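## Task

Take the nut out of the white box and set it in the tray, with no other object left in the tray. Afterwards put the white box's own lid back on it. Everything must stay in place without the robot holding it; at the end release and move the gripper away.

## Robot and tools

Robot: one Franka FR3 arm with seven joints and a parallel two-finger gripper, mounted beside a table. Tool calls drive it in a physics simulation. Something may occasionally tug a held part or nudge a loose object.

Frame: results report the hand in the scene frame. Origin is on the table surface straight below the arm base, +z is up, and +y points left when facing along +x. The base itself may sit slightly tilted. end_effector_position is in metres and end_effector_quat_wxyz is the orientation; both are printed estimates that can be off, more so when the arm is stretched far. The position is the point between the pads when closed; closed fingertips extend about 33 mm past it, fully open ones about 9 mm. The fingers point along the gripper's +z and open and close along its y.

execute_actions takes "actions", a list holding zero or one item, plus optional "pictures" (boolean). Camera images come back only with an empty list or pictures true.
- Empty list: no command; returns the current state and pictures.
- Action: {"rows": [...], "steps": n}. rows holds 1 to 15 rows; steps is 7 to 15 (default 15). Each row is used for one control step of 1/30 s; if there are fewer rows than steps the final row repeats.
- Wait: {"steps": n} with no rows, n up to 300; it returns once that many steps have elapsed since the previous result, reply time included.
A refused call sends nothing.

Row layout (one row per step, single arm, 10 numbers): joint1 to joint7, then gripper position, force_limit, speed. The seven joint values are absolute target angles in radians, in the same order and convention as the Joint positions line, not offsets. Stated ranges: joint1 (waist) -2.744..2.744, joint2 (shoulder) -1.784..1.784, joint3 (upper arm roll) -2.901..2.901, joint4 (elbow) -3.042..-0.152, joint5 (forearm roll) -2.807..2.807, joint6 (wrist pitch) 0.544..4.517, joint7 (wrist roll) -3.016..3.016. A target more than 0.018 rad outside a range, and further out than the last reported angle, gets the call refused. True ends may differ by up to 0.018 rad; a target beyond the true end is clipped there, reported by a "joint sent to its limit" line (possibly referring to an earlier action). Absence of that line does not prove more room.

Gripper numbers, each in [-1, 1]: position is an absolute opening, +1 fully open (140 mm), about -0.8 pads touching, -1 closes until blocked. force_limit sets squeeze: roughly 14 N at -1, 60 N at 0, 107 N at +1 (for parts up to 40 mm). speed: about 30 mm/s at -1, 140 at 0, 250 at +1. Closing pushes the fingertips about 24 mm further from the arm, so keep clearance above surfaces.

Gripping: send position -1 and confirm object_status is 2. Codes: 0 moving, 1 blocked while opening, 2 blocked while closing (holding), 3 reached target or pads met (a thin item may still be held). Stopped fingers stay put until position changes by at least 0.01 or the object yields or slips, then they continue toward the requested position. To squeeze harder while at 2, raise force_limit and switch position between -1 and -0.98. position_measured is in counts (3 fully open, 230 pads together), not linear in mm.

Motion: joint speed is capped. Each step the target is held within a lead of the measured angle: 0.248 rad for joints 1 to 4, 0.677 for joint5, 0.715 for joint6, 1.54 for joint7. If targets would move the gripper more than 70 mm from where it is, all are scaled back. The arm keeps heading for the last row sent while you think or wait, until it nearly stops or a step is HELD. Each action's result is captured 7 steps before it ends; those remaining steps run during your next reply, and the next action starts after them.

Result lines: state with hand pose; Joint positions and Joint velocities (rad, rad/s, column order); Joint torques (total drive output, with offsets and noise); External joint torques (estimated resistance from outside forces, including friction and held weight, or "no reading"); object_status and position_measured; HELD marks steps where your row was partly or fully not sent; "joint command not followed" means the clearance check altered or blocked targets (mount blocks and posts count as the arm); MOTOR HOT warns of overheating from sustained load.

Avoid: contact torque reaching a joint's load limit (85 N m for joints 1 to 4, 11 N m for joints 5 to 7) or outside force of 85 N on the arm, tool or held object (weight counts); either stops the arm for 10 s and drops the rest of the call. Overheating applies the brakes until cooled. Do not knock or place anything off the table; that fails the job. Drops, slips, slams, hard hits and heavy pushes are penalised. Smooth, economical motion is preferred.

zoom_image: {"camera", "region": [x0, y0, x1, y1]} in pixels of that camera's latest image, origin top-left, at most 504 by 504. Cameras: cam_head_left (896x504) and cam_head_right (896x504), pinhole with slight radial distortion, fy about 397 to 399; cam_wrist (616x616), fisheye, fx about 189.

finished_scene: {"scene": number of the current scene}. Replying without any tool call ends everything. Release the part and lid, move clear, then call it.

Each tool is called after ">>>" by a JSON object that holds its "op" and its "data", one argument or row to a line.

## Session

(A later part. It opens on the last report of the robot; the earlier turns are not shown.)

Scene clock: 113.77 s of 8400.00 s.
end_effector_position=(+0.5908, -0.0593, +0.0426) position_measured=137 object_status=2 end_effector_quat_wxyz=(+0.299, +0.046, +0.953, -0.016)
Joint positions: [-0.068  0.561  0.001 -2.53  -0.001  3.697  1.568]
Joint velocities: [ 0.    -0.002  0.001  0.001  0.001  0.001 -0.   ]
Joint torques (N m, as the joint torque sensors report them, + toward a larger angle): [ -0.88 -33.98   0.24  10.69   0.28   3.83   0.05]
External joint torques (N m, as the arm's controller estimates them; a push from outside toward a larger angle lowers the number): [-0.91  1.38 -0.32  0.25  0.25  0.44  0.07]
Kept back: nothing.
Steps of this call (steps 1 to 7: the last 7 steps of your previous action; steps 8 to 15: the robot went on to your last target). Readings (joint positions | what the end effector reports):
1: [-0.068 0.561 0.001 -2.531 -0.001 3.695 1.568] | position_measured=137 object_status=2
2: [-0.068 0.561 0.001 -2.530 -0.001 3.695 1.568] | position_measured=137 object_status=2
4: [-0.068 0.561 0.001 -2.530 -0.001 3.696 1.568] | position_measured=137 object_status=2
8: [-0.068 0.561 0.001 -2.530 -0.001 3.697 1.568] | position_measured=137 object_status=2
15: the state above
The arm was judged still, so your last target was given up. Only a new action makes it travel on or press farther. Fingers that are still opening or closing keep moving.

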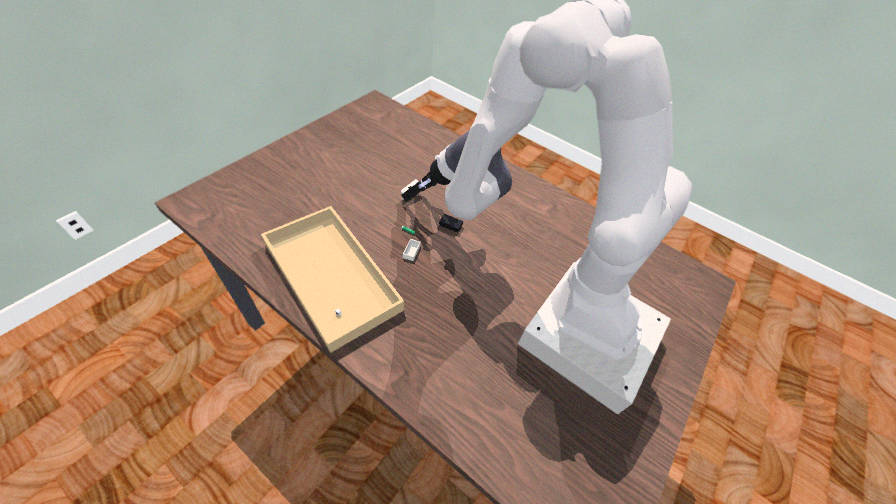

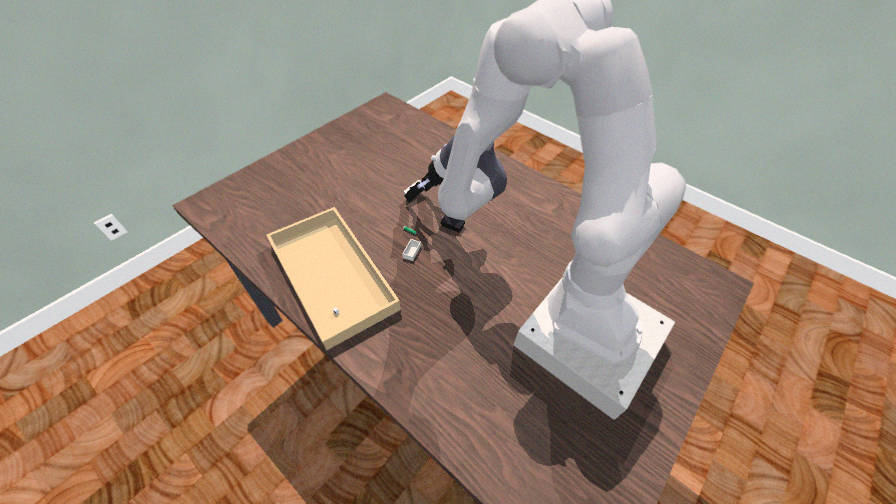

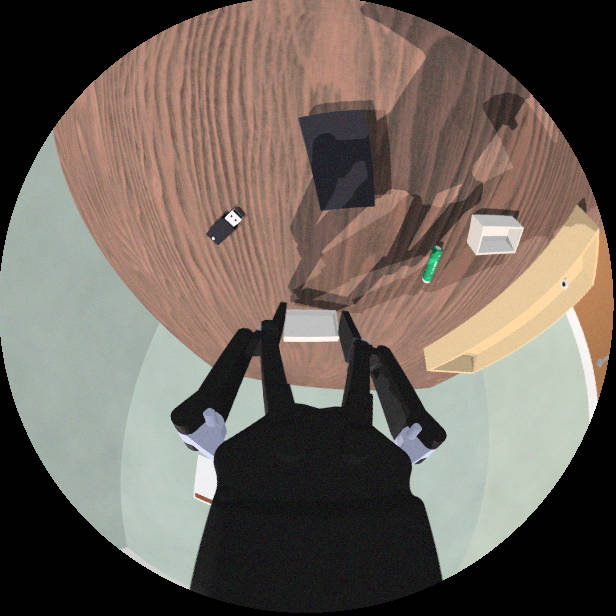

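>>> {"op": "execute_actions", "data": {
  "actions": [
    {"rows":[[-0.07,0.578,0,-2.523,0,3.712,1.571,-1,0,0]],"steps":15}
  ]
}}

>>> {"op": "execute_actions", "data": {
  "actions": [
    {"steps":15}
  ],
  "pictures": true
}}

>>> {"op": "zoom_image", "data": {
  "camera": "cam_wrist",
  "region": [260,260,370,370]
}}

Scene clock: 114.37 s of 8400.00 s.
end_effector_position=(+0.5902, -0.0593, +0.0379) position_measured=137 object_status=2 end_effector_quat_wxyz=(+0.299, +0.046, +0.953, -0.016)
Joint positions: [-0.068  0.576  0.001 -2.525 -0.001  3.707  1.568]
Joint velocities: [-0.001  0.007  0.     0.002 -0.001  0.011 -0.   ]
Joint torques (N m, as the joint torque sensors report them, + toward a larger angle): [  0.31 -34.32  -0.12  10.45   0.35   3.85   0.11]
External joint torques (N m, as the arm's controller estimates them; a push from outside toward a larger angle lowers the number): [ 0.5   1.12 -0.48  0.34  0.3   0.48  0.12]
Steps of this call (steps 1 to 10: nothing new was sent; steps 11 to 18: the first 8 steps of this action). Readings (joint positions | what the end effector reports):
11: [-0.068 0.563 0.001 -2.529 -0.001 3.699 1.568] | position_measured=137 object_status=2
12: [-0.068 0.567 0.001 -2.527 -0.001 3.701 1.568] | position_measured=137 object_status=2
14: [-0.068 0.573 0.001 -2.526 -0.001 3.704 1.568] | position_measured=137 object_status=2
18: the state above

Scene clock: 114.87 s of 8400.00 s.
end_effector_position=(+0.5904, -0.0593, +0.0380) position_measured=137 object_status=2 end_effector_quat_wxyz=(+0.300, +0.046, +0.953, -0.016)
Joint positions: [-0.068  0.576  0.001 -2.525 -0.001  3.709  1.568]
Joint velocities: [-0.001  0.001 -0.     0.001 -0.     0.002  0.002]
Joint torques (N m, as the joint torque sensors report them, + toward a larger angle): [ -0.1  -33.93  -0.19  10.01   0.38   3.86   0.04]
External joint torques (N m, as the arm's controller estimates them; a push from outside toward a larger angle lowers the number): [ 0.    1.43 -0.63 -0.14  0.34  0.49  0.05]
Kept back: nothing.
Steps of this call (steps 1 to 7: the last 7 steps of your previous action; steps 8 to 15: the robot went on to your last target). Readings (joint positions | what the end effector reports):
1: [-0.068 0.576 0.001 -2.525 -0.001 3.708 1.568] | position_measured=137 object_status=2
2: [-0.068 0.576 0.001 -2.525 -0.001 3.708 1.568] | position_measured=137 object_status=2
4: [-0.068 0.576 0.001 -2.525 -0.001 3.708 1.568] | position_measured=137 object_status=2
8: [-0.068 0.576 0.001 -2.525 -0.001 3.709 1.568] | position_measured=137 object_status=2
15: the state above
The arm was judged still, so your last target was given up. Only a new action makes it travel on or press farther. Fingers that are still opening or closing keep moving.

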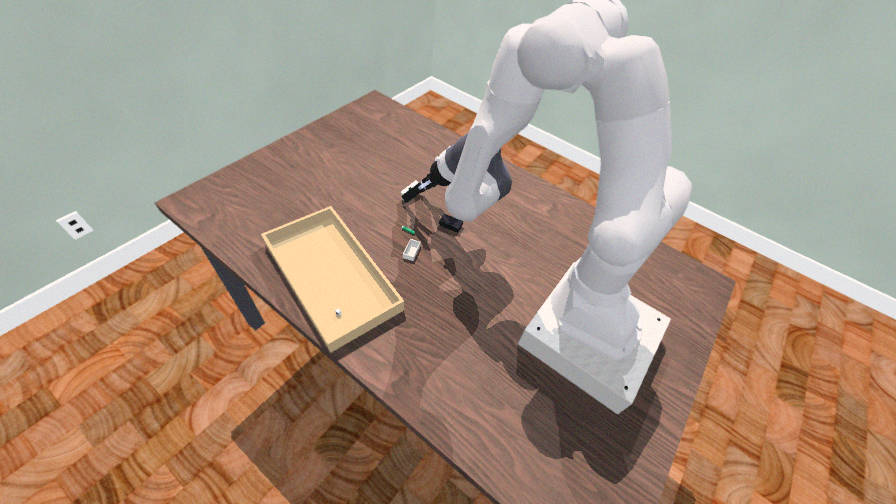

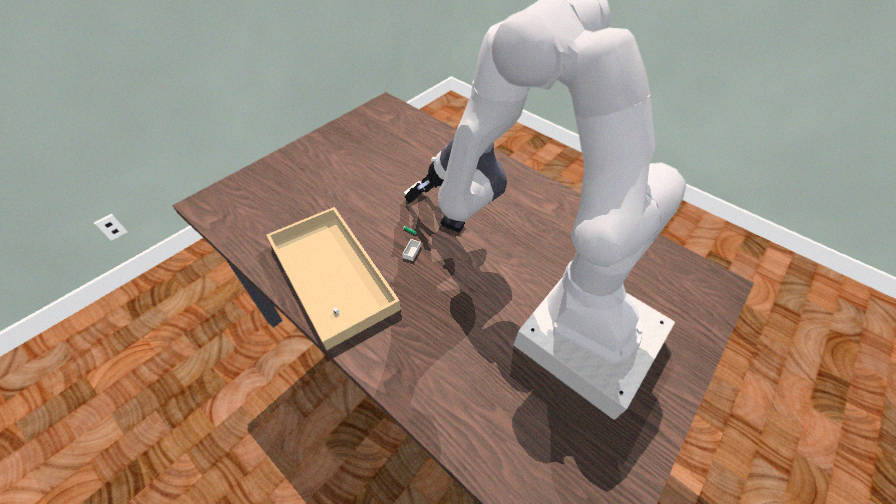

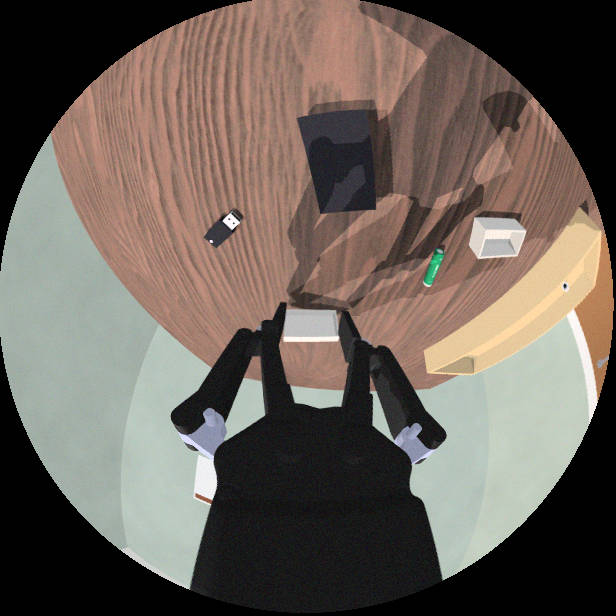

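Region (260, 260, 370, 370) of cam_wrist's 616x616 image, scaled by 4.582, with more detail than that image has.

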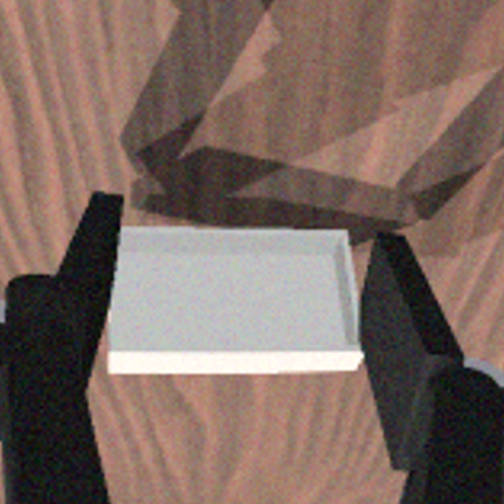

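>>> {"op": "execute_actions", "data": {
  "actions": [
    {"rows":[[-0.07,0.59,0,-2.519,0,3.72,1.571,-1,0,0]],"steps":15}
  ]
}}

>>> {"op": "execute_actions", "data": {
  "actions": [
    {"steps":15}
  ],
  "pictures": true
}}

>>> {"op": "zoom_image", "data": {
  "camera": "cam_wrist",
  "region": [260,260,370,370]
}}

Scene clock: 115.43 s of 8400.00 s.
end_effector_position=(+0.5924, -0.0596, +0.0374) position_measured=137 object_status=2 end_effector_quat_wxyz=(+0.303, +0.046, +0.952, -0.017)
Joint positions: [-0.068  0.585  0.001 -2.52  -0.001  3.72   1.568]
Joint velocities: [ 0.002  0.007  0.     0.002  0.001  0.014 -0.   ]
Joint torques (N m, as the joint torque sensors report them, + toward a larger angle): [ -0.14 -32.47  -0.82   9.21   0.32   3.11   0.1 ]
External joint torques (N m, as the arm's controller estimates them; a push from outside toward a larger angle lowers the number): [-0.2   3.26 -1.42 -0.95  0.3  -0.3   0.12]
Steps of this call (steps 1 to 9: nothing new was sent; steps 10 to 17: the first 8 steps of this action). Readings (joint positions | what the end effector reports):
10: [-0.068 0.578 0.001 -2.524 -0.001 3.711 1.568] | position_measured=137 object_status=2
11: [-0.068 0.581 0.001 -2.522 -0.001 3.713 1.568] | position_measured=137 object_status=2
13: [-0.068 0.583 0.001 -2.521 -0.001 3.717 1.568] | position_measured=137 object_status=2
17: the state above

Scene clock: 115.93 s of 8400.00 s.
end_effector_position=(+0.5925, -0.0596, +0.0374) position_measured=137 object_status=2 end_effector_quat_wxyz=(+0.304, +0.046, +0.952, -0.017)
Joint positions: [-0.068  0.586  0.001 -2.52  -0.001  3.722  1.568]
Joint velocities: [ 0.001  0.001 -0.001  0.     0.001  0.001 -0.   ]
Joint torques (N m, as the joint torque sensors report them, + toward a larger angle): [ -0.45 -32.65  -0.84   9.58   0.33   3.04   0.1 ]
External joint torques (N m, as the arm's controller estimates them; a push from outside toward a larger angle lowers the number): [-0.38  2.9  -1.31 -0.46  0.29 -0.34  0.11]
Kept back: nothing.
Steps of this call (steps 1 to 7: the last 7 steps of your previous action; steps 8 to 15: the robot went on to your last target). Readings (joint positions | what the end effector reports):
1: [-0.068 0.585 0.001 -2.520 -0.001 3.721 1.568] | position_measured=137 object_status=2
2: [-0.068 0.586 0.001 -2.520 -0.001 3.721 1.568] | position_measured=137 object_status=2
4: [-0.068 0.586 0.001 -2.520 -0.001 3.721 1.568] | position_measured=137 object_status=2
8: [-0.068 0.586 0.001 -2.520 -0.001 3.722 1.568] | position_measured=137 object_status=2
15: the state above
The arm was judged still, so your last target was given up. Only a new action makes it travel on or press farther. Fingers that are still opening or closing keep moving.

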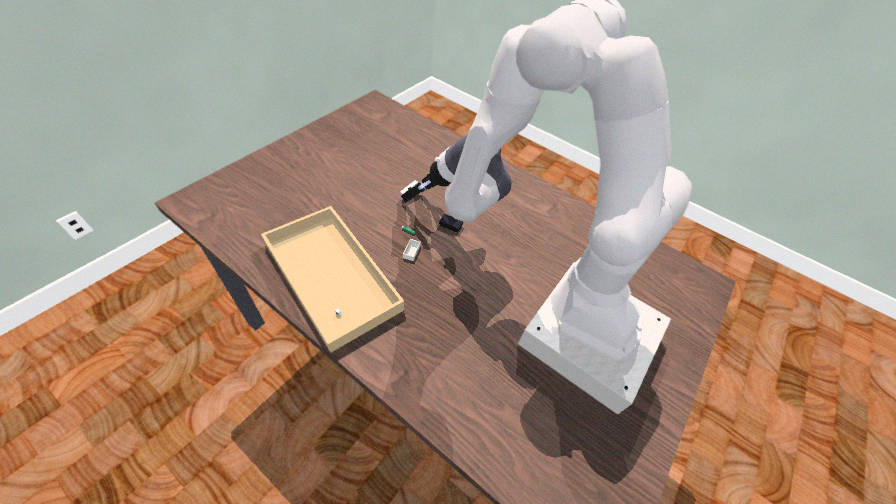

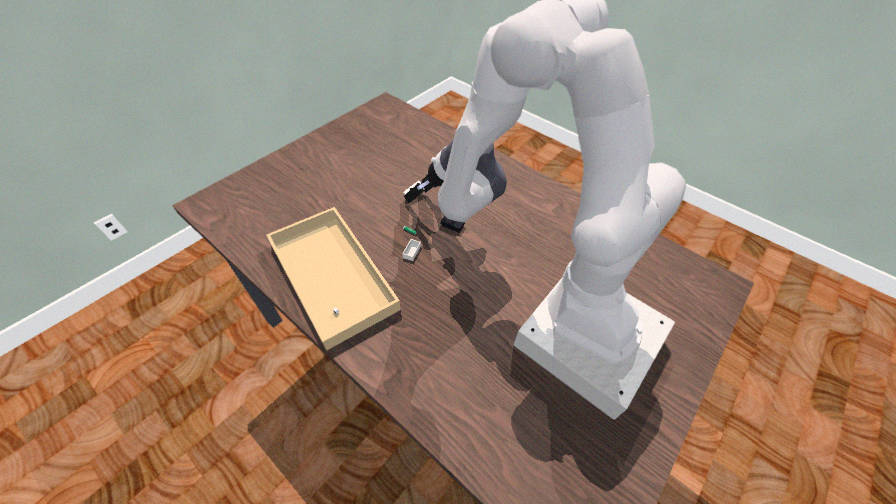

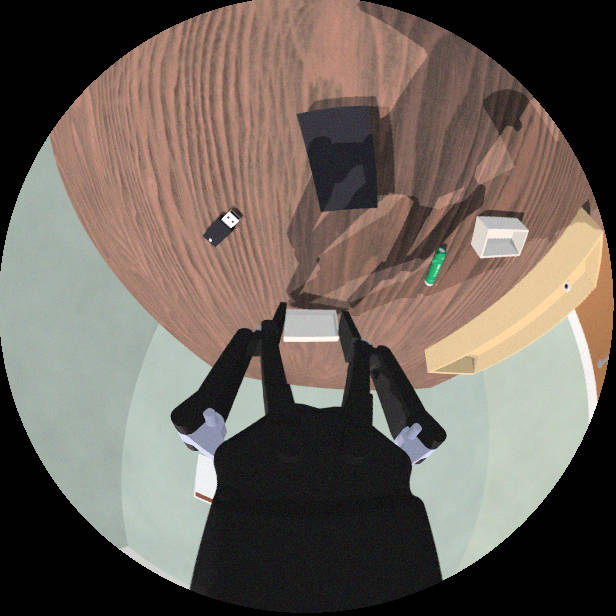

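Region (260, 260, 370, 370) of cam_wrist's 616x616 image, scaled by 4.582, with more detail than that image has.

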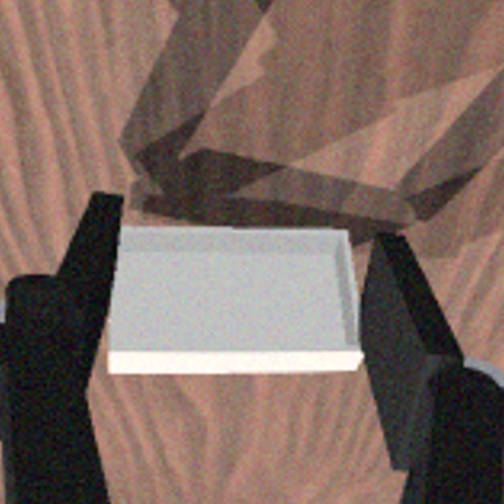

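>>> {"op": "execute_actions", "data": {
  "actions": [
    {"rows":[[-0.07,0.583,0,-2.521,0,3.716,1.571,0.15,0,-0.6]],"steps":15}
  ]
}}

>>> {"op": "execute_actions", "data": {
  "actions": [
    {"steps":25}
  ],
  "pictures": true
}}

>>> {"op": "zoom_image", "data": {
  "camera": "cam_head_left",
  "region": [370,150,470,230]
}}

Scene clock: 116.43 s of 8400.00 s.
end_effector_position=(+0.5925, -0.0596, +0.0375) position_measured=111 object_status=0 end_effector_quat_wxyz=(+0.303, +0.046, +0.952, -0.017)
Joint positions: [-0.068  0.585  0.001 -2.52  -0.001  3.719  1.568]
Joint velocities: [ 0.     0.001  0.001  0.     0.    -0.006  0.   ]
Joint torques (N m, as the joint torque sensors report them, + toward a larger angle): [  0.17 -35.94  -1.     9.4    0.41   3.22   0.03]
External joint torques (N m, as the arm's controller estimates them; a push from outside toward a larger angle lowers the number): [ 0.23 -0.51 -1.48 -0.64  0.38 -0.15  0.05]
Steps of this call (steps 1 to 7: nothing new was sent; steps 8 to 15: the first 8 steps of this action). Readings (joint positions | what the end effector reports):
8: [-0.068 0.586 0.001 -2.520 -0.001 3.722 1.568] | position_measured=137 object_status=0
9: [-0.068 0.585 0.001 -2.520 -0.001 3.721 1.568] | position_measured=137 object_status=0
11: [-0.068 0.585 0.001 -2.520 -0.001 3.720 1.568] | position_measured=126 object_status=0
15: the state above

Scene clock: 117.27 s of 8400.00 s.
end_effector_position=(+0.5923, -0.0596, +0.0373) position_measured=110 object_status=3 end_effector_quat_wxyz=(+0.303, +0.046, +0.952, -0.017)
Joint positions: [-0.068  0.585  0.001 -2.52  -0.001  3.718  1.568]
Joint velocities: [ 0.     0.001 -0.001  0.    -0.     0.    -0.001]
Joint torques (N m, as the joint torque sensors report them, + toward a larger angle): [  0.35 -36.35  -0.96   8.38   0.22   3.1   -0.02]
External joint torques (N m, as the arm's controller estimates them; a push from outside toward a larger angle lowers the number): [ 0.46 -0.88 -1.39 -1.68  0.18 -0.26 -0.01]
Kept back: nothing.
Steps of this call (steps 1 to 7: the last 7 steps of your previous action; steps 8 to 15: the robot went on to your last target; steps 16 to 25: nothing new was sent). Readings (joint positions | what the end effector reports):
1: [-0.068 0.585 0.001 -2.520 -0.001 3.719 1.568] | position_measured=110 object_status=0
2: [-0.068 0.585 0.001 -2.520 -0.001 3.719 1.568] | position_measured=110 object_status=0
4: [-0.068 0.585 0.001 -2.520 -0.001 3.719 1.568] | position_measured=110 object_status=0
8: [-0.068 0.585 0.001 -2.520 -0.001 3.719 1.568] | position_measured=110 object_status=3
25: the state above
The arm was judged still, so your last target was given up. Only a new action makes it travel on or press farther. Fingers that are still opening or closing keep moving.

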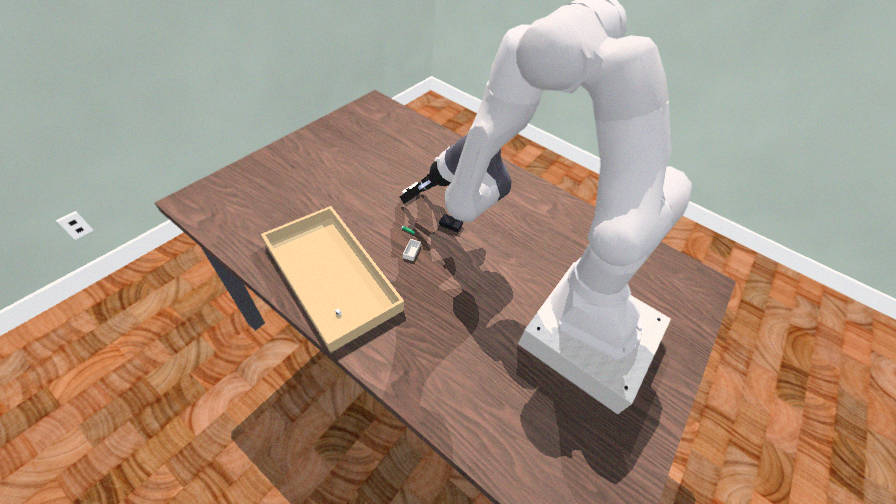

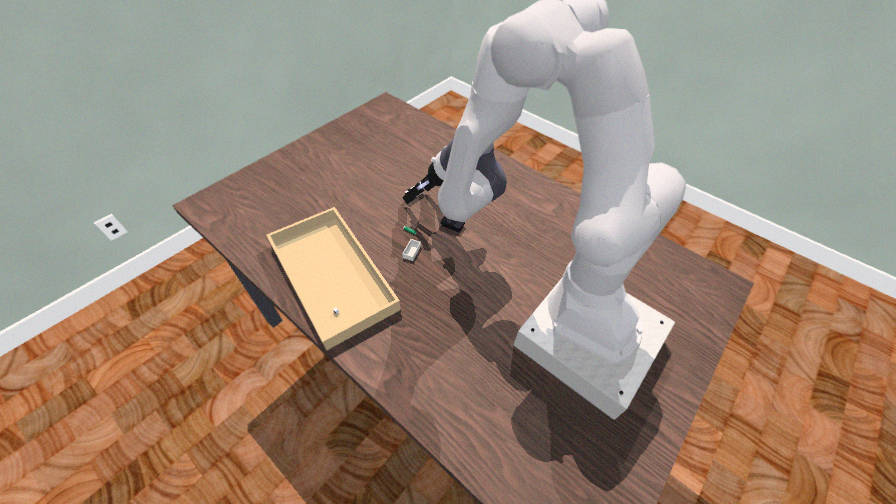

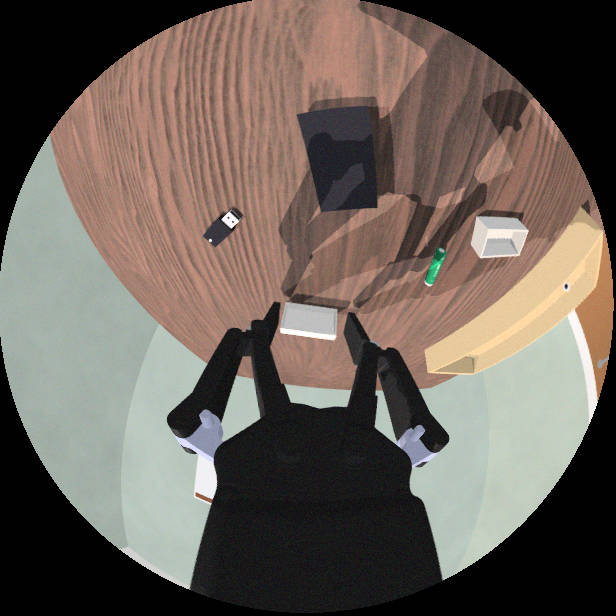

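Region (370, 150, 470, 230) of cam_head_left's 896x504 image, scaled by 5.040, with more detail than that image has; it fills the top 403 rows of this view, and the rest is white.

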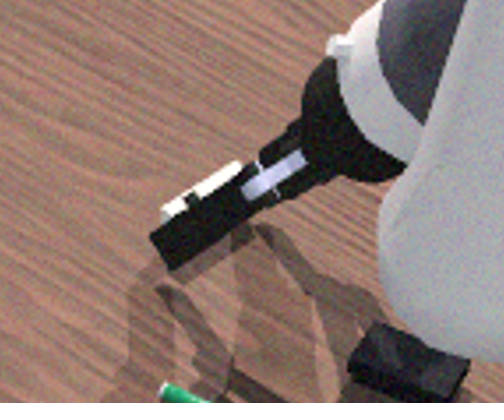

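>>> {"op": "execute_actions", "data": {
  "actions": [
    {"rows":[[-0.07,0.5,0,-2.548,0,3.66,1.571,0.15,0,0],[-0.07,0.5,0,-2.548,0,3.66,1.571,0.15,0,0],[-0.07,0.5,0,-2.548,0,3.66,1.571,0.15,0,0],[-0.07,0.5,0,-2.548,0,3.66,1.571,0.15,0,0],[-0.07,0.3,0,-2.6,0,3.55,1.571,0.15,0,0]],"steps":15}
  ]
}}

>>> {"op": "execute_actions", "data": {
  "actions": [
    {"steps":20}
  ],
  "pictures": true
}}

>>> {"op": "zoom_image", "data": {
  "camera": "cam_head_left",
  "region": [370,150,470,230]
}}

Scene clock: 117.87 s of 8400.00 s.
end_effector_position=(+0.6115, -0.0616, +0.1283) position_measured=110 object_status=3 end_effector_quat_wxyz=(+0.335, +0.046, +0.941, -0.018)
Joint positions: [-0.069  0.348  0.    -2.585 -0.001  3.615  1.568]
Joint velocities: [-0.    -0.898 -0.    -0.01  -0.    -0.297  0.001]
Joint torques (N m, as the joint torque sensors report them, + toward a larger angle): [ -0.38 -15.38  -0.34   3.33   0.34   1.21   0.08]
External joint torques (N m, as the arm's controller estimates them; a push from outside toward a larger angle lowers the number): [-0.18 -0.33 -0.42 -2.22  0.12 -0.27  0.09]
Steps of this call (steps 1 to 10: nothing new was sent; steps 11 to 18: the first 8 steps of this action). Readings (joint positions | what the end effector reports):
11: [-0.068 0.573 0.001 -2.528 -0.001 3.708 1.568] | position_measured=110 object_status=3
12: [-0.068 0.552 0.001 -2.537 -0.001 3.699 1.568] | position_measured=110 object_status=3
14: [-0.068 0.520 0.001 -2.541 -0.001 3.688 1.568] | position_measured=110 object_status=3
18: the state above

Scene clock: 118.53 s of 8400.00 s.
end_effector_position=(+0.6057, -0.0610, +0.1356) position_measured=110 object_status=3 end_effector_quat_wxyz=(+0.322, +0.046, +0.945, -0.018)
Joint positions: [-0.069  0.3    0.    -2.598 -0.001  3.554  1.568]
Joint velocities: [-0.    -0.    -0.001 -0.001  0.001 -0.008  0.001]
Joint torques (N m, as the joint torque sensors report them, + toward a larger angle): [  0.18 -31.54  -0.41  11.59   0.52   3.01   0.13]
External joint torques (N m, as the arm's controller estimates them; a push from outside toward a larger angle lowers the number): [ 0.35  0.27 -0.53 -2.65  0.3  -0.39  0.14]
Kept back: nothing.
Steps of this call (steps 1 to 7: the last 7 steps of your previous action; steps 8 to 20: the robot went on to your last target). Readings (joint positions | what the end effector reports):
1: [-0.069 0.325 0.000 -2.585 -0.001 3.606 1.568] | position_measured=110 object_status=3
2: [-0.069 0.311 0.000 -2.586 -0.001 3.599 1.568] | position_measured=110 object_status=3
4: [-0.069 0.301 0.000 -2.590 -0.001 3.585 1.568] | position_measured=110 object_status=3
8: [-0.069 0.300 0.000 -2.597 -0.001 3.567 1.568] | position_measured=110 object_status=3
20: the state above

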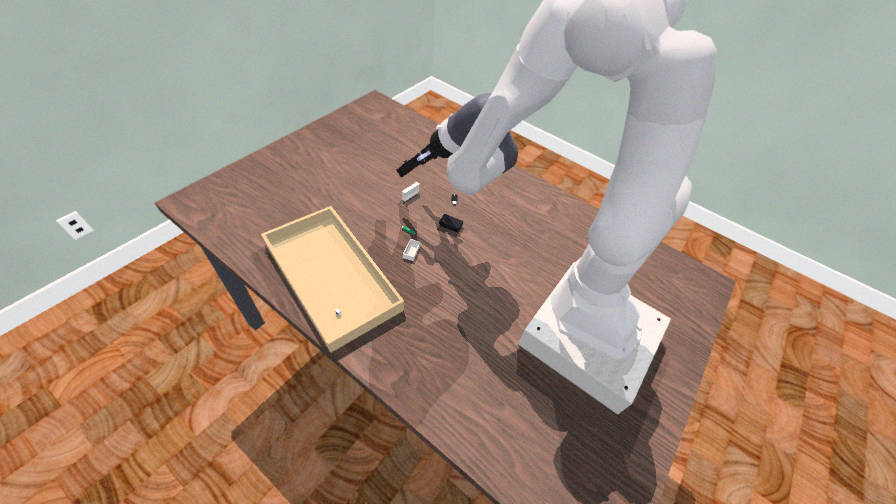

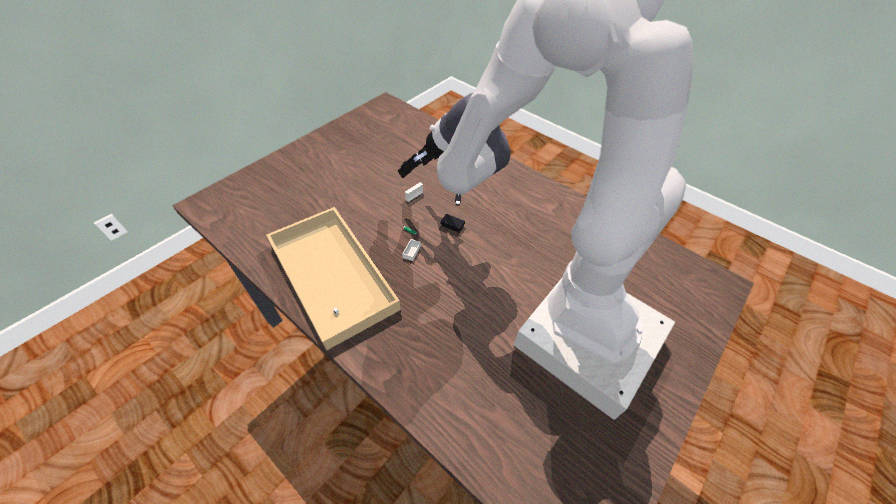

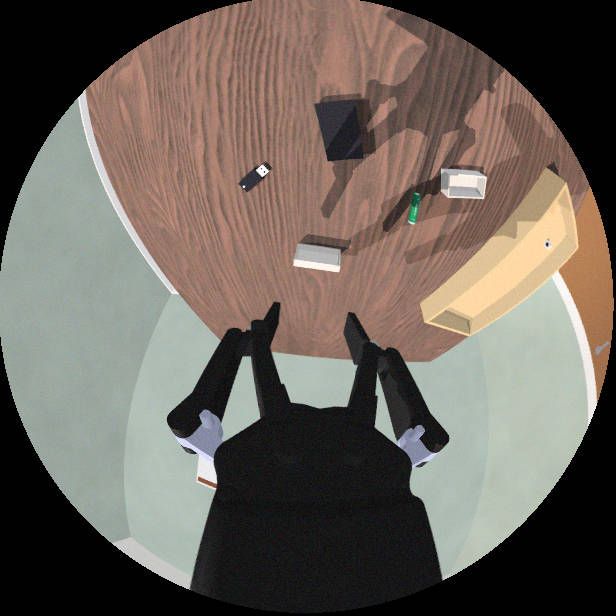

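Region (370, 150, 470, 230) of cam_head_left's 896x504 image, scaled by 5.040, with more detail than that image has; it fills the top 403 rows of this view, and the rest is white.

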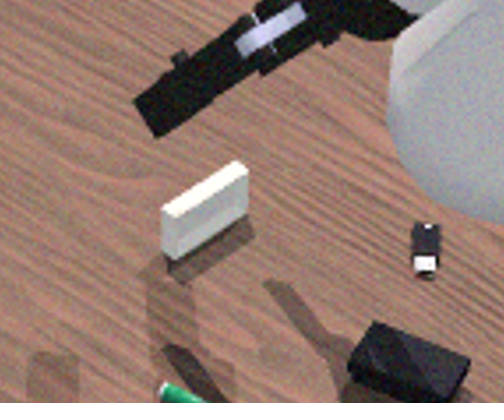

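>>> {"op": "execute_actions", "data": {
  "actions": [
    {"rows":[[-0.07,0.1,0,-2.2,0,3.2,1.571,-1,0,0]],"steps":15}
  ]
}}

>>> {"op": "execute_actions", "data": {
  "actions": [
    {"rows":[[-0.07,0.35,0,-1.68,0,2.2,1.571,-1,0,0]],"steps":15}
  ]
}}

>>> {"op": "execute_actions", "data": {
  "actions": [
    {"steps":25}
  ]
}}

>>> {"op": "execute_actions", "data": {
  "actions": [
    {"rows":[[-0.07,0.55,0,-1.66,0,2.22,1.571,-1,0,0]],"steps":15}
  ]
}}

>>> {"op": "execute_actions", "data": {
  "actions": [
    {"rows":[[-0.07,0.63,0,-1.65,0,2.29,1.571,-1,0,0],[-0.07,0.63,0,-1.65,0,2.29,1.571,-1,0,0],[-0.07,0.63,0,-1.65,0,2.29,1.571,-1,0,0],[-0.07,0.63,0,-1.65,0,2.29,1.571,-1,0,0],[-0.07,0.63,0,-1.65,0,2.29,1.571,-1,0,0],[-0.07,0.716,0,-1.643,0,2.362,1.571,-1,0,0]],"steps":15}
  ]
}}

>>> {"op": "execute_actions", "data": {
  "actions": [
    {"steps":20}
  ],
  "pictures": true
}}

Scene clock: 119.93 s of 8400.00 s.
end_effector_position=(+0.7069, -0.0709, +0.2784) position_measured=161 object_status=0 end_effector_quat_wxyz=(+0.404, +0.044, +0.913, -0.022)
Joint positions: [-0.069  0.182  0.    -2.385 -0.001  3.398  1.568]
Joint velocities: [ 0.002 -0.389  0.     0.93   0.    -0.492  0.001]
Joint torques (N m, as the joint torque sensors report them, + toward a larger angle): [ -0.01 -34.05  -0.52  17.79   0.6    2.84  -0.06]
External joint torques (N m, as the arm's controller estimates them; a push from outside toward a larger angle lowers the number): [ 0.02 -1.17 -0.69  2.12  0.16 -0.44 -0.04]
Steps of this call (steps 1 to 15: the robot went on to your last target; steps 16 to 34: nothing new was sent; steps 35 to 42: the first 8 steps of this action). Readings (joint positions | what the end effector reports):
35: [-0.069 0.294 0.000 -2.586 -0.001 3.529 1.568] | position_measured=110 object_status=0
36: [-0.069 0.279 0.000 -2.562 -0.001 3.505 1.568] | position_measured=115 object_status=0
38: [-0.069 0.241 0.000 -2.507 -0.001 3.466 1.568] | position_measured=130 object_status=0
42: the state above

Scene clock: 120.43 s of 8400.00 s.
end_effector_position=(+0.7751, -0.0778, +0.3344) position_measured=233 object_status=3 end_effector_quat_wxyz=(+0.338, +0.046, +0.940, -0.019)
Joint positions: [-0.069  0.244  0.    -1.993 -0.001  2.925  1.568]
Joint velocities: [ 0.001  0.601 -0.     1.05   0.001 -1.73   0.   ]
Joint torques (N m, as the joint torque sensors report them, + toward a larger angle): [  0.32 -43.47  -0.98  23.1    0.71   3.08  -0.03]
External joint torques (N m, as the arm's controller estimates them; a push from outside toward a larger angle lowers the number): [ 0.46  2.21 -1.09  1.07  0.02 -0.71 -0.01]
Steps of this call (steps 1 to 7: the last 7 steps of your previous action; steps 8 to 15: the first 8 steps of this action). Readings (joint positions | what the end effector reports):
8: [-0.069 0.103 0.000 -2.188 -0.001 3.238 1.568] | position_measured=221 object_status=0
9: [-0.069 0.120 0.000 -2.162 -0.001 3.205 1.568] | position_measured=229 object_status=0
11: [-0.069 0.160 0.000 -2.114 -0.001 3.129 1.568] | position_measured=233 object_status=0
15: the state above

Scene clock: 121.27 s of 8400.00 s.
end_effector_position=(+0.7051, -0.0710, +0.2838) position_measured=233 object_status=3 end_effector_quat_wxyz=(+0.089, +0.049, +0.995, -0.006)
Joint positions: [-0.069  0.349  0.    -1.682 -0.001  2.209  1.568]
Joint velocities: [ 0.001  0.001  0.001 -0.     0.    -0.039 -0.   ]
Joint torques (N m, as the joint torque sensors report them, + toward a larger angle): [ -0.37 -42.57   0.25  24.98   0.93   2.6    0.  ]
External joint torques (N m, as the arm's controller estimates them; a push from outside toward a larger angle lowers the number): [-0.39  0.71 -0.1   0.67  0.2  -0.21  0.01]
Kept back: nothing.
Steps of this call (steps 1 to 7: the last 7 steps of your previous action; steps 8 to 25: the robot went on to your last target). Readings (joint positions | what the end effector reports):
1: [-0.069 0.264 0.000 -1.955 -0.001 2.859 1.568] | position_measured=233 object_status=3
2: [-0.069 0.285 0.001 -1.906 -0.001 2.780 1.568] | position_measured=233 object_status=3
4: [-0.069 0.323 0.000 -1.797 -0.001 2.611 1.568] | position_measured=233 object_status=3
8: [-0.069 0.340 0.000 -1.703 -0.001 2.394 1.568] | position_measured=233 object_status=3
25: the state above

Scene clock: 121.53 s of 8400.00 s.
end_effector_position=(+0.6812, -0.0688, +0.1637) position_measured=233 object_status=3 end_effector_quat_wxyz=(+0.010, +0.049, +0.999, -0.002)
Joint positions: [-0.069  0.535  0.    -1.664 -0.001  2.217  1.568]
Joint velocities: [ 0.     0.482 -0.001 -0.085  0.002 -0.015 -0.   ]
Joint torques (N m, as the joint torque sensors report them, + toward a larger angle): [ -0.1  -62.55  -0.36  29.27   0.95   3.42   0.02]
External joint torques (N m, as the arm's controller estimates them; a push from outside toward a larger angle lowers the number): [-0.03  1.76 -0.88 -2.28  0.17 -0.23  0.02]
Steps of this call (steps 1 to 8: the first 8 steps of this action). Readings (joint positions | what the end effector reports):
1: [-0.069 0.360 0.000 -1.673 -0.001 2.211 1.568] | position_measured=233 object_status=3
2: [-0.069 0.382 0.000 -1.665 -0.001 2.214 1.568] | position_measured=233 object_status=3
4: [-0.069 0.435 0.000 -1.660 -0.001 2.216 1.568] | position_measured=233 object_status=3
8: the state above

Scene clock: 122.03 s of 8400.00 s.
end_effector_position=(+0.6799, -0.0689, +0.0839) position_measured=233 object_status=3 end_effector_quat_wxyz=(-0.006, +0.049, +0.999, -0.001)
Joint positions: [-0.069  0.677  0.    -1.642 -0.001  2.305  1.568]
Joint velocities: [ 0.001  0.592 -0.    -0.027  0.001  0.319  0.   ]
Joint torques (N m, as the joint torque sensors report them, + toward a larger angle): [ -0.16 -55.3   -0.46  21.04   0.93   3.06   0.02]
External joint torques (N m, as the arm's controller estimates them; a push from outside toward a larger angle lowers the number): [-0.13  1.38 -1.07 -2.51  0.32  0.51  0.01]
Steps of this call (steps 1 to 7: the last 7 steps of your previous action; steps 8 to 15: the first 8 steps of this action). Readings (joint positions | what the end effector reports):
8: [-0.069 0.561 0.000 -1.656 -0.001 2.227 1.568] | position_measured=233 object_status=3
9: [-0.069 0.576 0.000 -1.650 -0.001 2.240 1.568] | position_measured=233 object_status=3
11: [-0.069 0.605 0.000 -1.649 -0.001 2.257 1.568] | position_measured=233 object_status=3
15: the state above

Scene clock: 122.70 s of 8400.00 s.
end_effector_position=(+0.6821, -0.0692, +0.0601) position_measured=233 object_status=3 end_effector_quat_wxyz=(-0.001, +0.049, +0.999, -0.001)
Joint positions: [-0.069  0.717  0.    -1.645 -0.001  2.358  1.568]
Joint velocities: [-0.002  0.    -0.001  0.001  0.003  0.007  0.001]
Joint torques (N m, as the joint torque sensors report them, + toward a larger angle): [ -1.11 -49.56   0.25  21.26   0.91   2.87   0.05]
External joint torques (N m, as the arm's controller estimates them; a push from outside toward a larger angle lowers the number): [-0.71  0.42 -0.08 -0.26  0.33  0.45  0.05]
Kept back: nothing.
Steps of this call (steps 1 to 7: the last 7 steps of your previous action; steps 8 to 20: the robot went on to your last target). Readings (joint positions | what the end effector reports):
1: [-0.069 0.694 0.000 -1.644 -0.001 2.315 1.568] | position_measured=233 object_status=3
2: [-0.069 0.707 0.000 -1.646 -0.001 2.322 1.568] | position_measured=233 object_status=3
4: [-0.069 0.720 0.000 -1.648 -0.001 2.332 1.568] | position_measured=233 object_status=3
8: [-0.069 0.720 0.000 -1.647 -0.001 2.346 1.568] | position_measured=233 object_status=3
20: the state above

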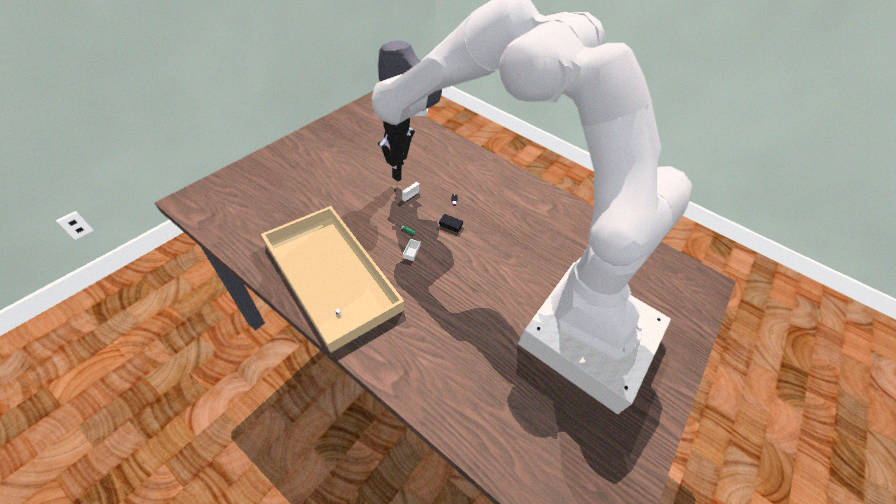

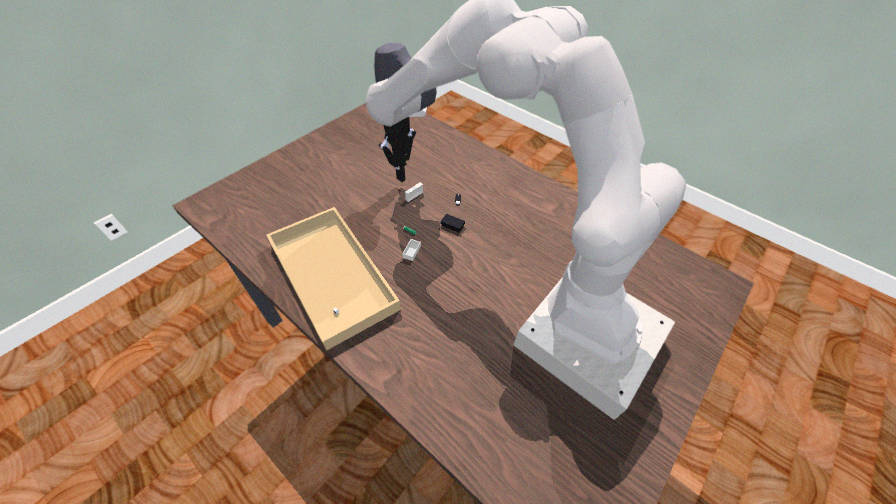

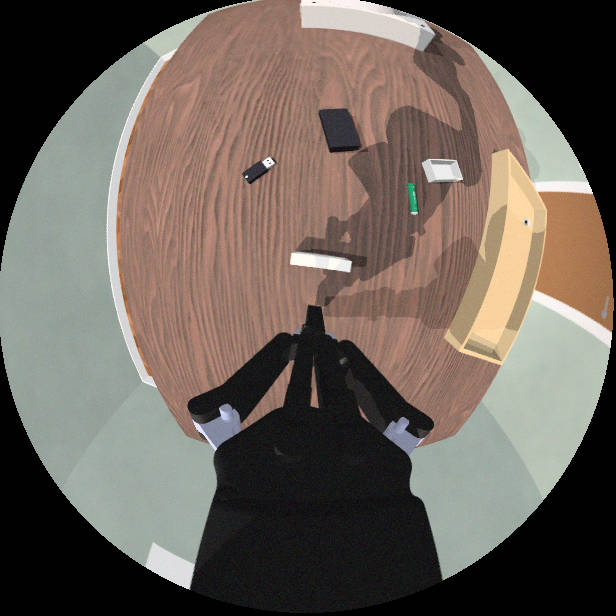

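>>> {"op": "execute_actions", "data": {
  "actions": [
    {"rows":[[-0.065,0.69,0,-1.692,0,2.384,1.571,-1,0,0],[-0.065,0.69,0,-1.692,0,2.384,1.571,-1,0,0],[-0.065,0.69,0,-1.692,0,2.384,1.571,-1,0,0],[-0.065,0.662,0,-1.742,0,2.406,1.571,-1,0,0],[-0.065,0.662,0,-1.742,0,2.406,1.571,-1,0,0],[-0.065,0.662,0,-1.742,0,2.406,1.571,-1,0,0],[-0.065,0.635,0,-1.792,0,2.429,1.571,-1,0,0],[-0.065,0.635,0,-1.792,0,2.429,1.571,-1,0,0],[-0.065,0.635,0,-1.792,0,2.429,1.571,-1,0,0],[-0.065,0.607,0,-1.841,0,2.451,1.571,-1,0,0]],"steps":15}
  ]
}}

>>> {"op": "execute_actions", "data": {
  "actions": [
    {"rows":[[-0.065,0.607,0,-1.841,0,2.451,1.571,-1,0,0],[-0.065,0.607,0,-1.841,0,2.451,1.571,-1,0,0],[-0.065,0.607,0,-1.841,0,2.451,1.571,-1,0,0],[-0.065,0.58,0,-1.888,0,2.472,1.571,-1,0,0],[-0.065,0.58,0,-1.888,0,2.472,1.571,-1,0,0],[-0.065,0.58,0,-1.888,0,2.472,1.571,-1,0,0],[-0.065,0.58,0,-1.888,0,2.472,1.571,-1,0,0],[-0.065,0.554,0,-1.935,0,2.493,1.571,-1,0,0],[-0.065,0.554,0,-1.935,0,2.493,1.571,-1,0,0],[-0.065,0.554,0,-1.935,0,2.493,1.571,-1,0,0],[-0.065,0.554,0,-1.935,0,2.493,1.571,-1,0,0],[-0.065,0.528,0,-1.983,0,2.514,1.571,-1,0,0]],"steps":15}
  ]
}}

>>> {"op": "execute_actions", "data": {
  "actions": [
    {"steps":20}
  ],
  "pictures": true
}}

Scene clock: 123.60 s of 8400.00 s.
end_effector_position=(+0.6560, -0.0660, +0.0596) position_measured=233 object_status=3 end_effector_quat_wxyz=(-0.006, +0.049, +0.999, -0.001)
Joint positions: [-0.068  0.655  0.    -1.756 -0.001  2.397  1.568]
Joint velocities: [ 0.001 -0.251 -0.    -0.451  0.001  0.158 -0.001]
Joint torques (N m, as the joint torque sensors report them, + toward a larger angle): [  2.5  -46.77   0.05  20.27   0.82   3.37   0.02]
External joint torques (N m, as the arm's controller estimates them; a push from outside toward a larger angle lowers the number): [ 2.75 -0.23 -0.31 -2.45  0.24  0.58  0.03]
Steps of this call (steps 1 to 15: the robot went on to your last target; steps 16 to 19: nothing new was sent; steps 20 to 27: the first 8 steps of this action). Readings (joint positions | what the end effector reports):
20: [-0.069 0.711 0.000 -1.655 -0.001 2.364 1.568] | position_measured=233 object_status=3
21: [-0.068 0.705 0.000 -1.667 -0.001 2.367 1.568] | position_measured=233 object_status=3
23: [-0.068 0.691 0.000 -1.692 -0.001 2.375 1.568] | position_measured=233 object_status=3
27: the state above

Scene clock: 124.10 s of 8400.00 s.
end_effector_position=(+0.6285, -0.0631, +0.0608) position_measured=233 object_status=3 end_effector_quat_wxyz=(-0.003, +0.049, +0.999, -0.001)
Joint positions: [-0.067  0.58   0.    -1.889 -0.001  2.462  1.568]
Joint velocities: [ 0.001 -0.313  0.    -0.548 -0.001  0.166  0.001]
Joint torques (N m, as the joint torque sensors report them, + toward a larger angle): [  1.3  -45.92  -0.45  18.75   0.73   3.02   0.02]
External joint torques (N m, as the arm's controller estimates them; a push from outside toward a larger angle lowers the number): [ 1.   -1.08 -1.3  -2.27  0.32  0.5   0.01]
Steps of this call (steps 1 to 7: the last 7 steps of your previous action; steps 8 to 15: the first 8 steps of this action). Readings (joint positions | what the end effector reports):
8: [-0.068 0.611 0.000 -1.835 -0.001 2.436 1.568] | position_measured=233 object_status=3
9: [-0.068 0.610 0.000 -1.836 -0.001 2.438 1.568] | position_measured=233 object_status=3
11: [-0.068 0.603 0.000 -1.848 -0.001 2.446 1.568] | position_measured=233 object_status=3
15: the state above

Scene clock: 124.77 s of 8400.00 s.
end_effector_position=(+0.6089, -0.0611, +0.0609) position_measured=233 object_status=3 end_effector_quat_wxyz=(+0.001, +0.049, +0.999, -0.001)
Joint positions: [-0.067  0.53   0.    -1.981 -0.001  2.51   1.568]
Joint velocities: [ 0.    -0.002  0.     0.001  0.     0.009 -0.002]
Joint torques (N m, as the joint torque sensors report them, + toward a larger angle): [  1.9  -44.04  -0.59  18.06   0.83   2.84   0.05]
External joint torques (N m, as the arm's controller estimates them; a push from outside toward a larger angle lowers the number): [ 2.01 -0.05 -1.   -1.77  0.34  0.39  0.05]
Kept back: nothing.
Steps of this call (steps 1 to 7: the last 7 steps of your previous action; steps 8 to 20: the robot went on to your last target). Readings (joint positions | what the end effector reports):
1: [-0.067 0.571 0.000 -1.905 -0.001 2.467 1.568] | position_measured=233 object_status=3
2: [-0.067 0.566 0.000 -1.915 -0.001 2.471 1.568] | position_measured=233 object_status=3
4: [-0.067 0.554 0.000 -1.936 -0.001 2.481 1.568] | position_measured=233 object_status=3
8: [-0.067 0.534 0.000 -1.973 -0.001 2.497 1.568] | position_measured=233 object_status=3
20: the state above

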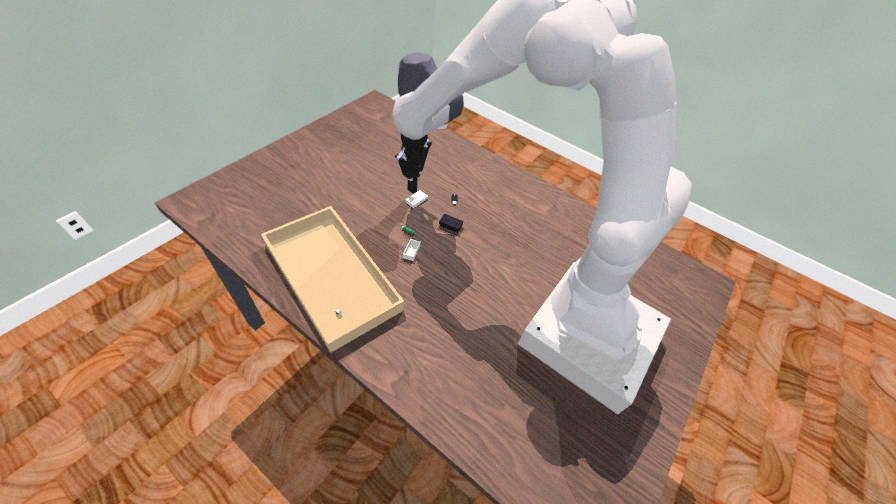

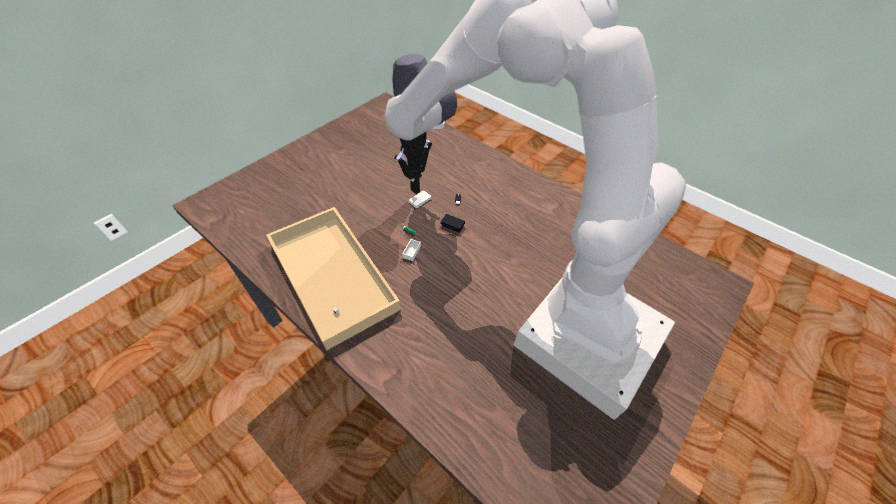

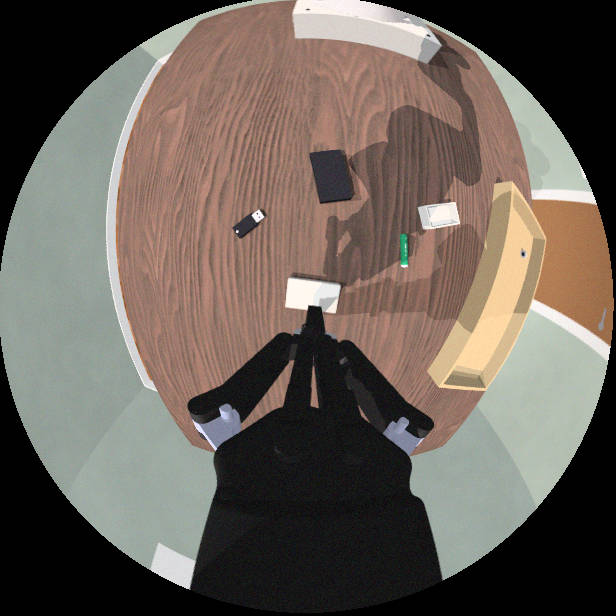

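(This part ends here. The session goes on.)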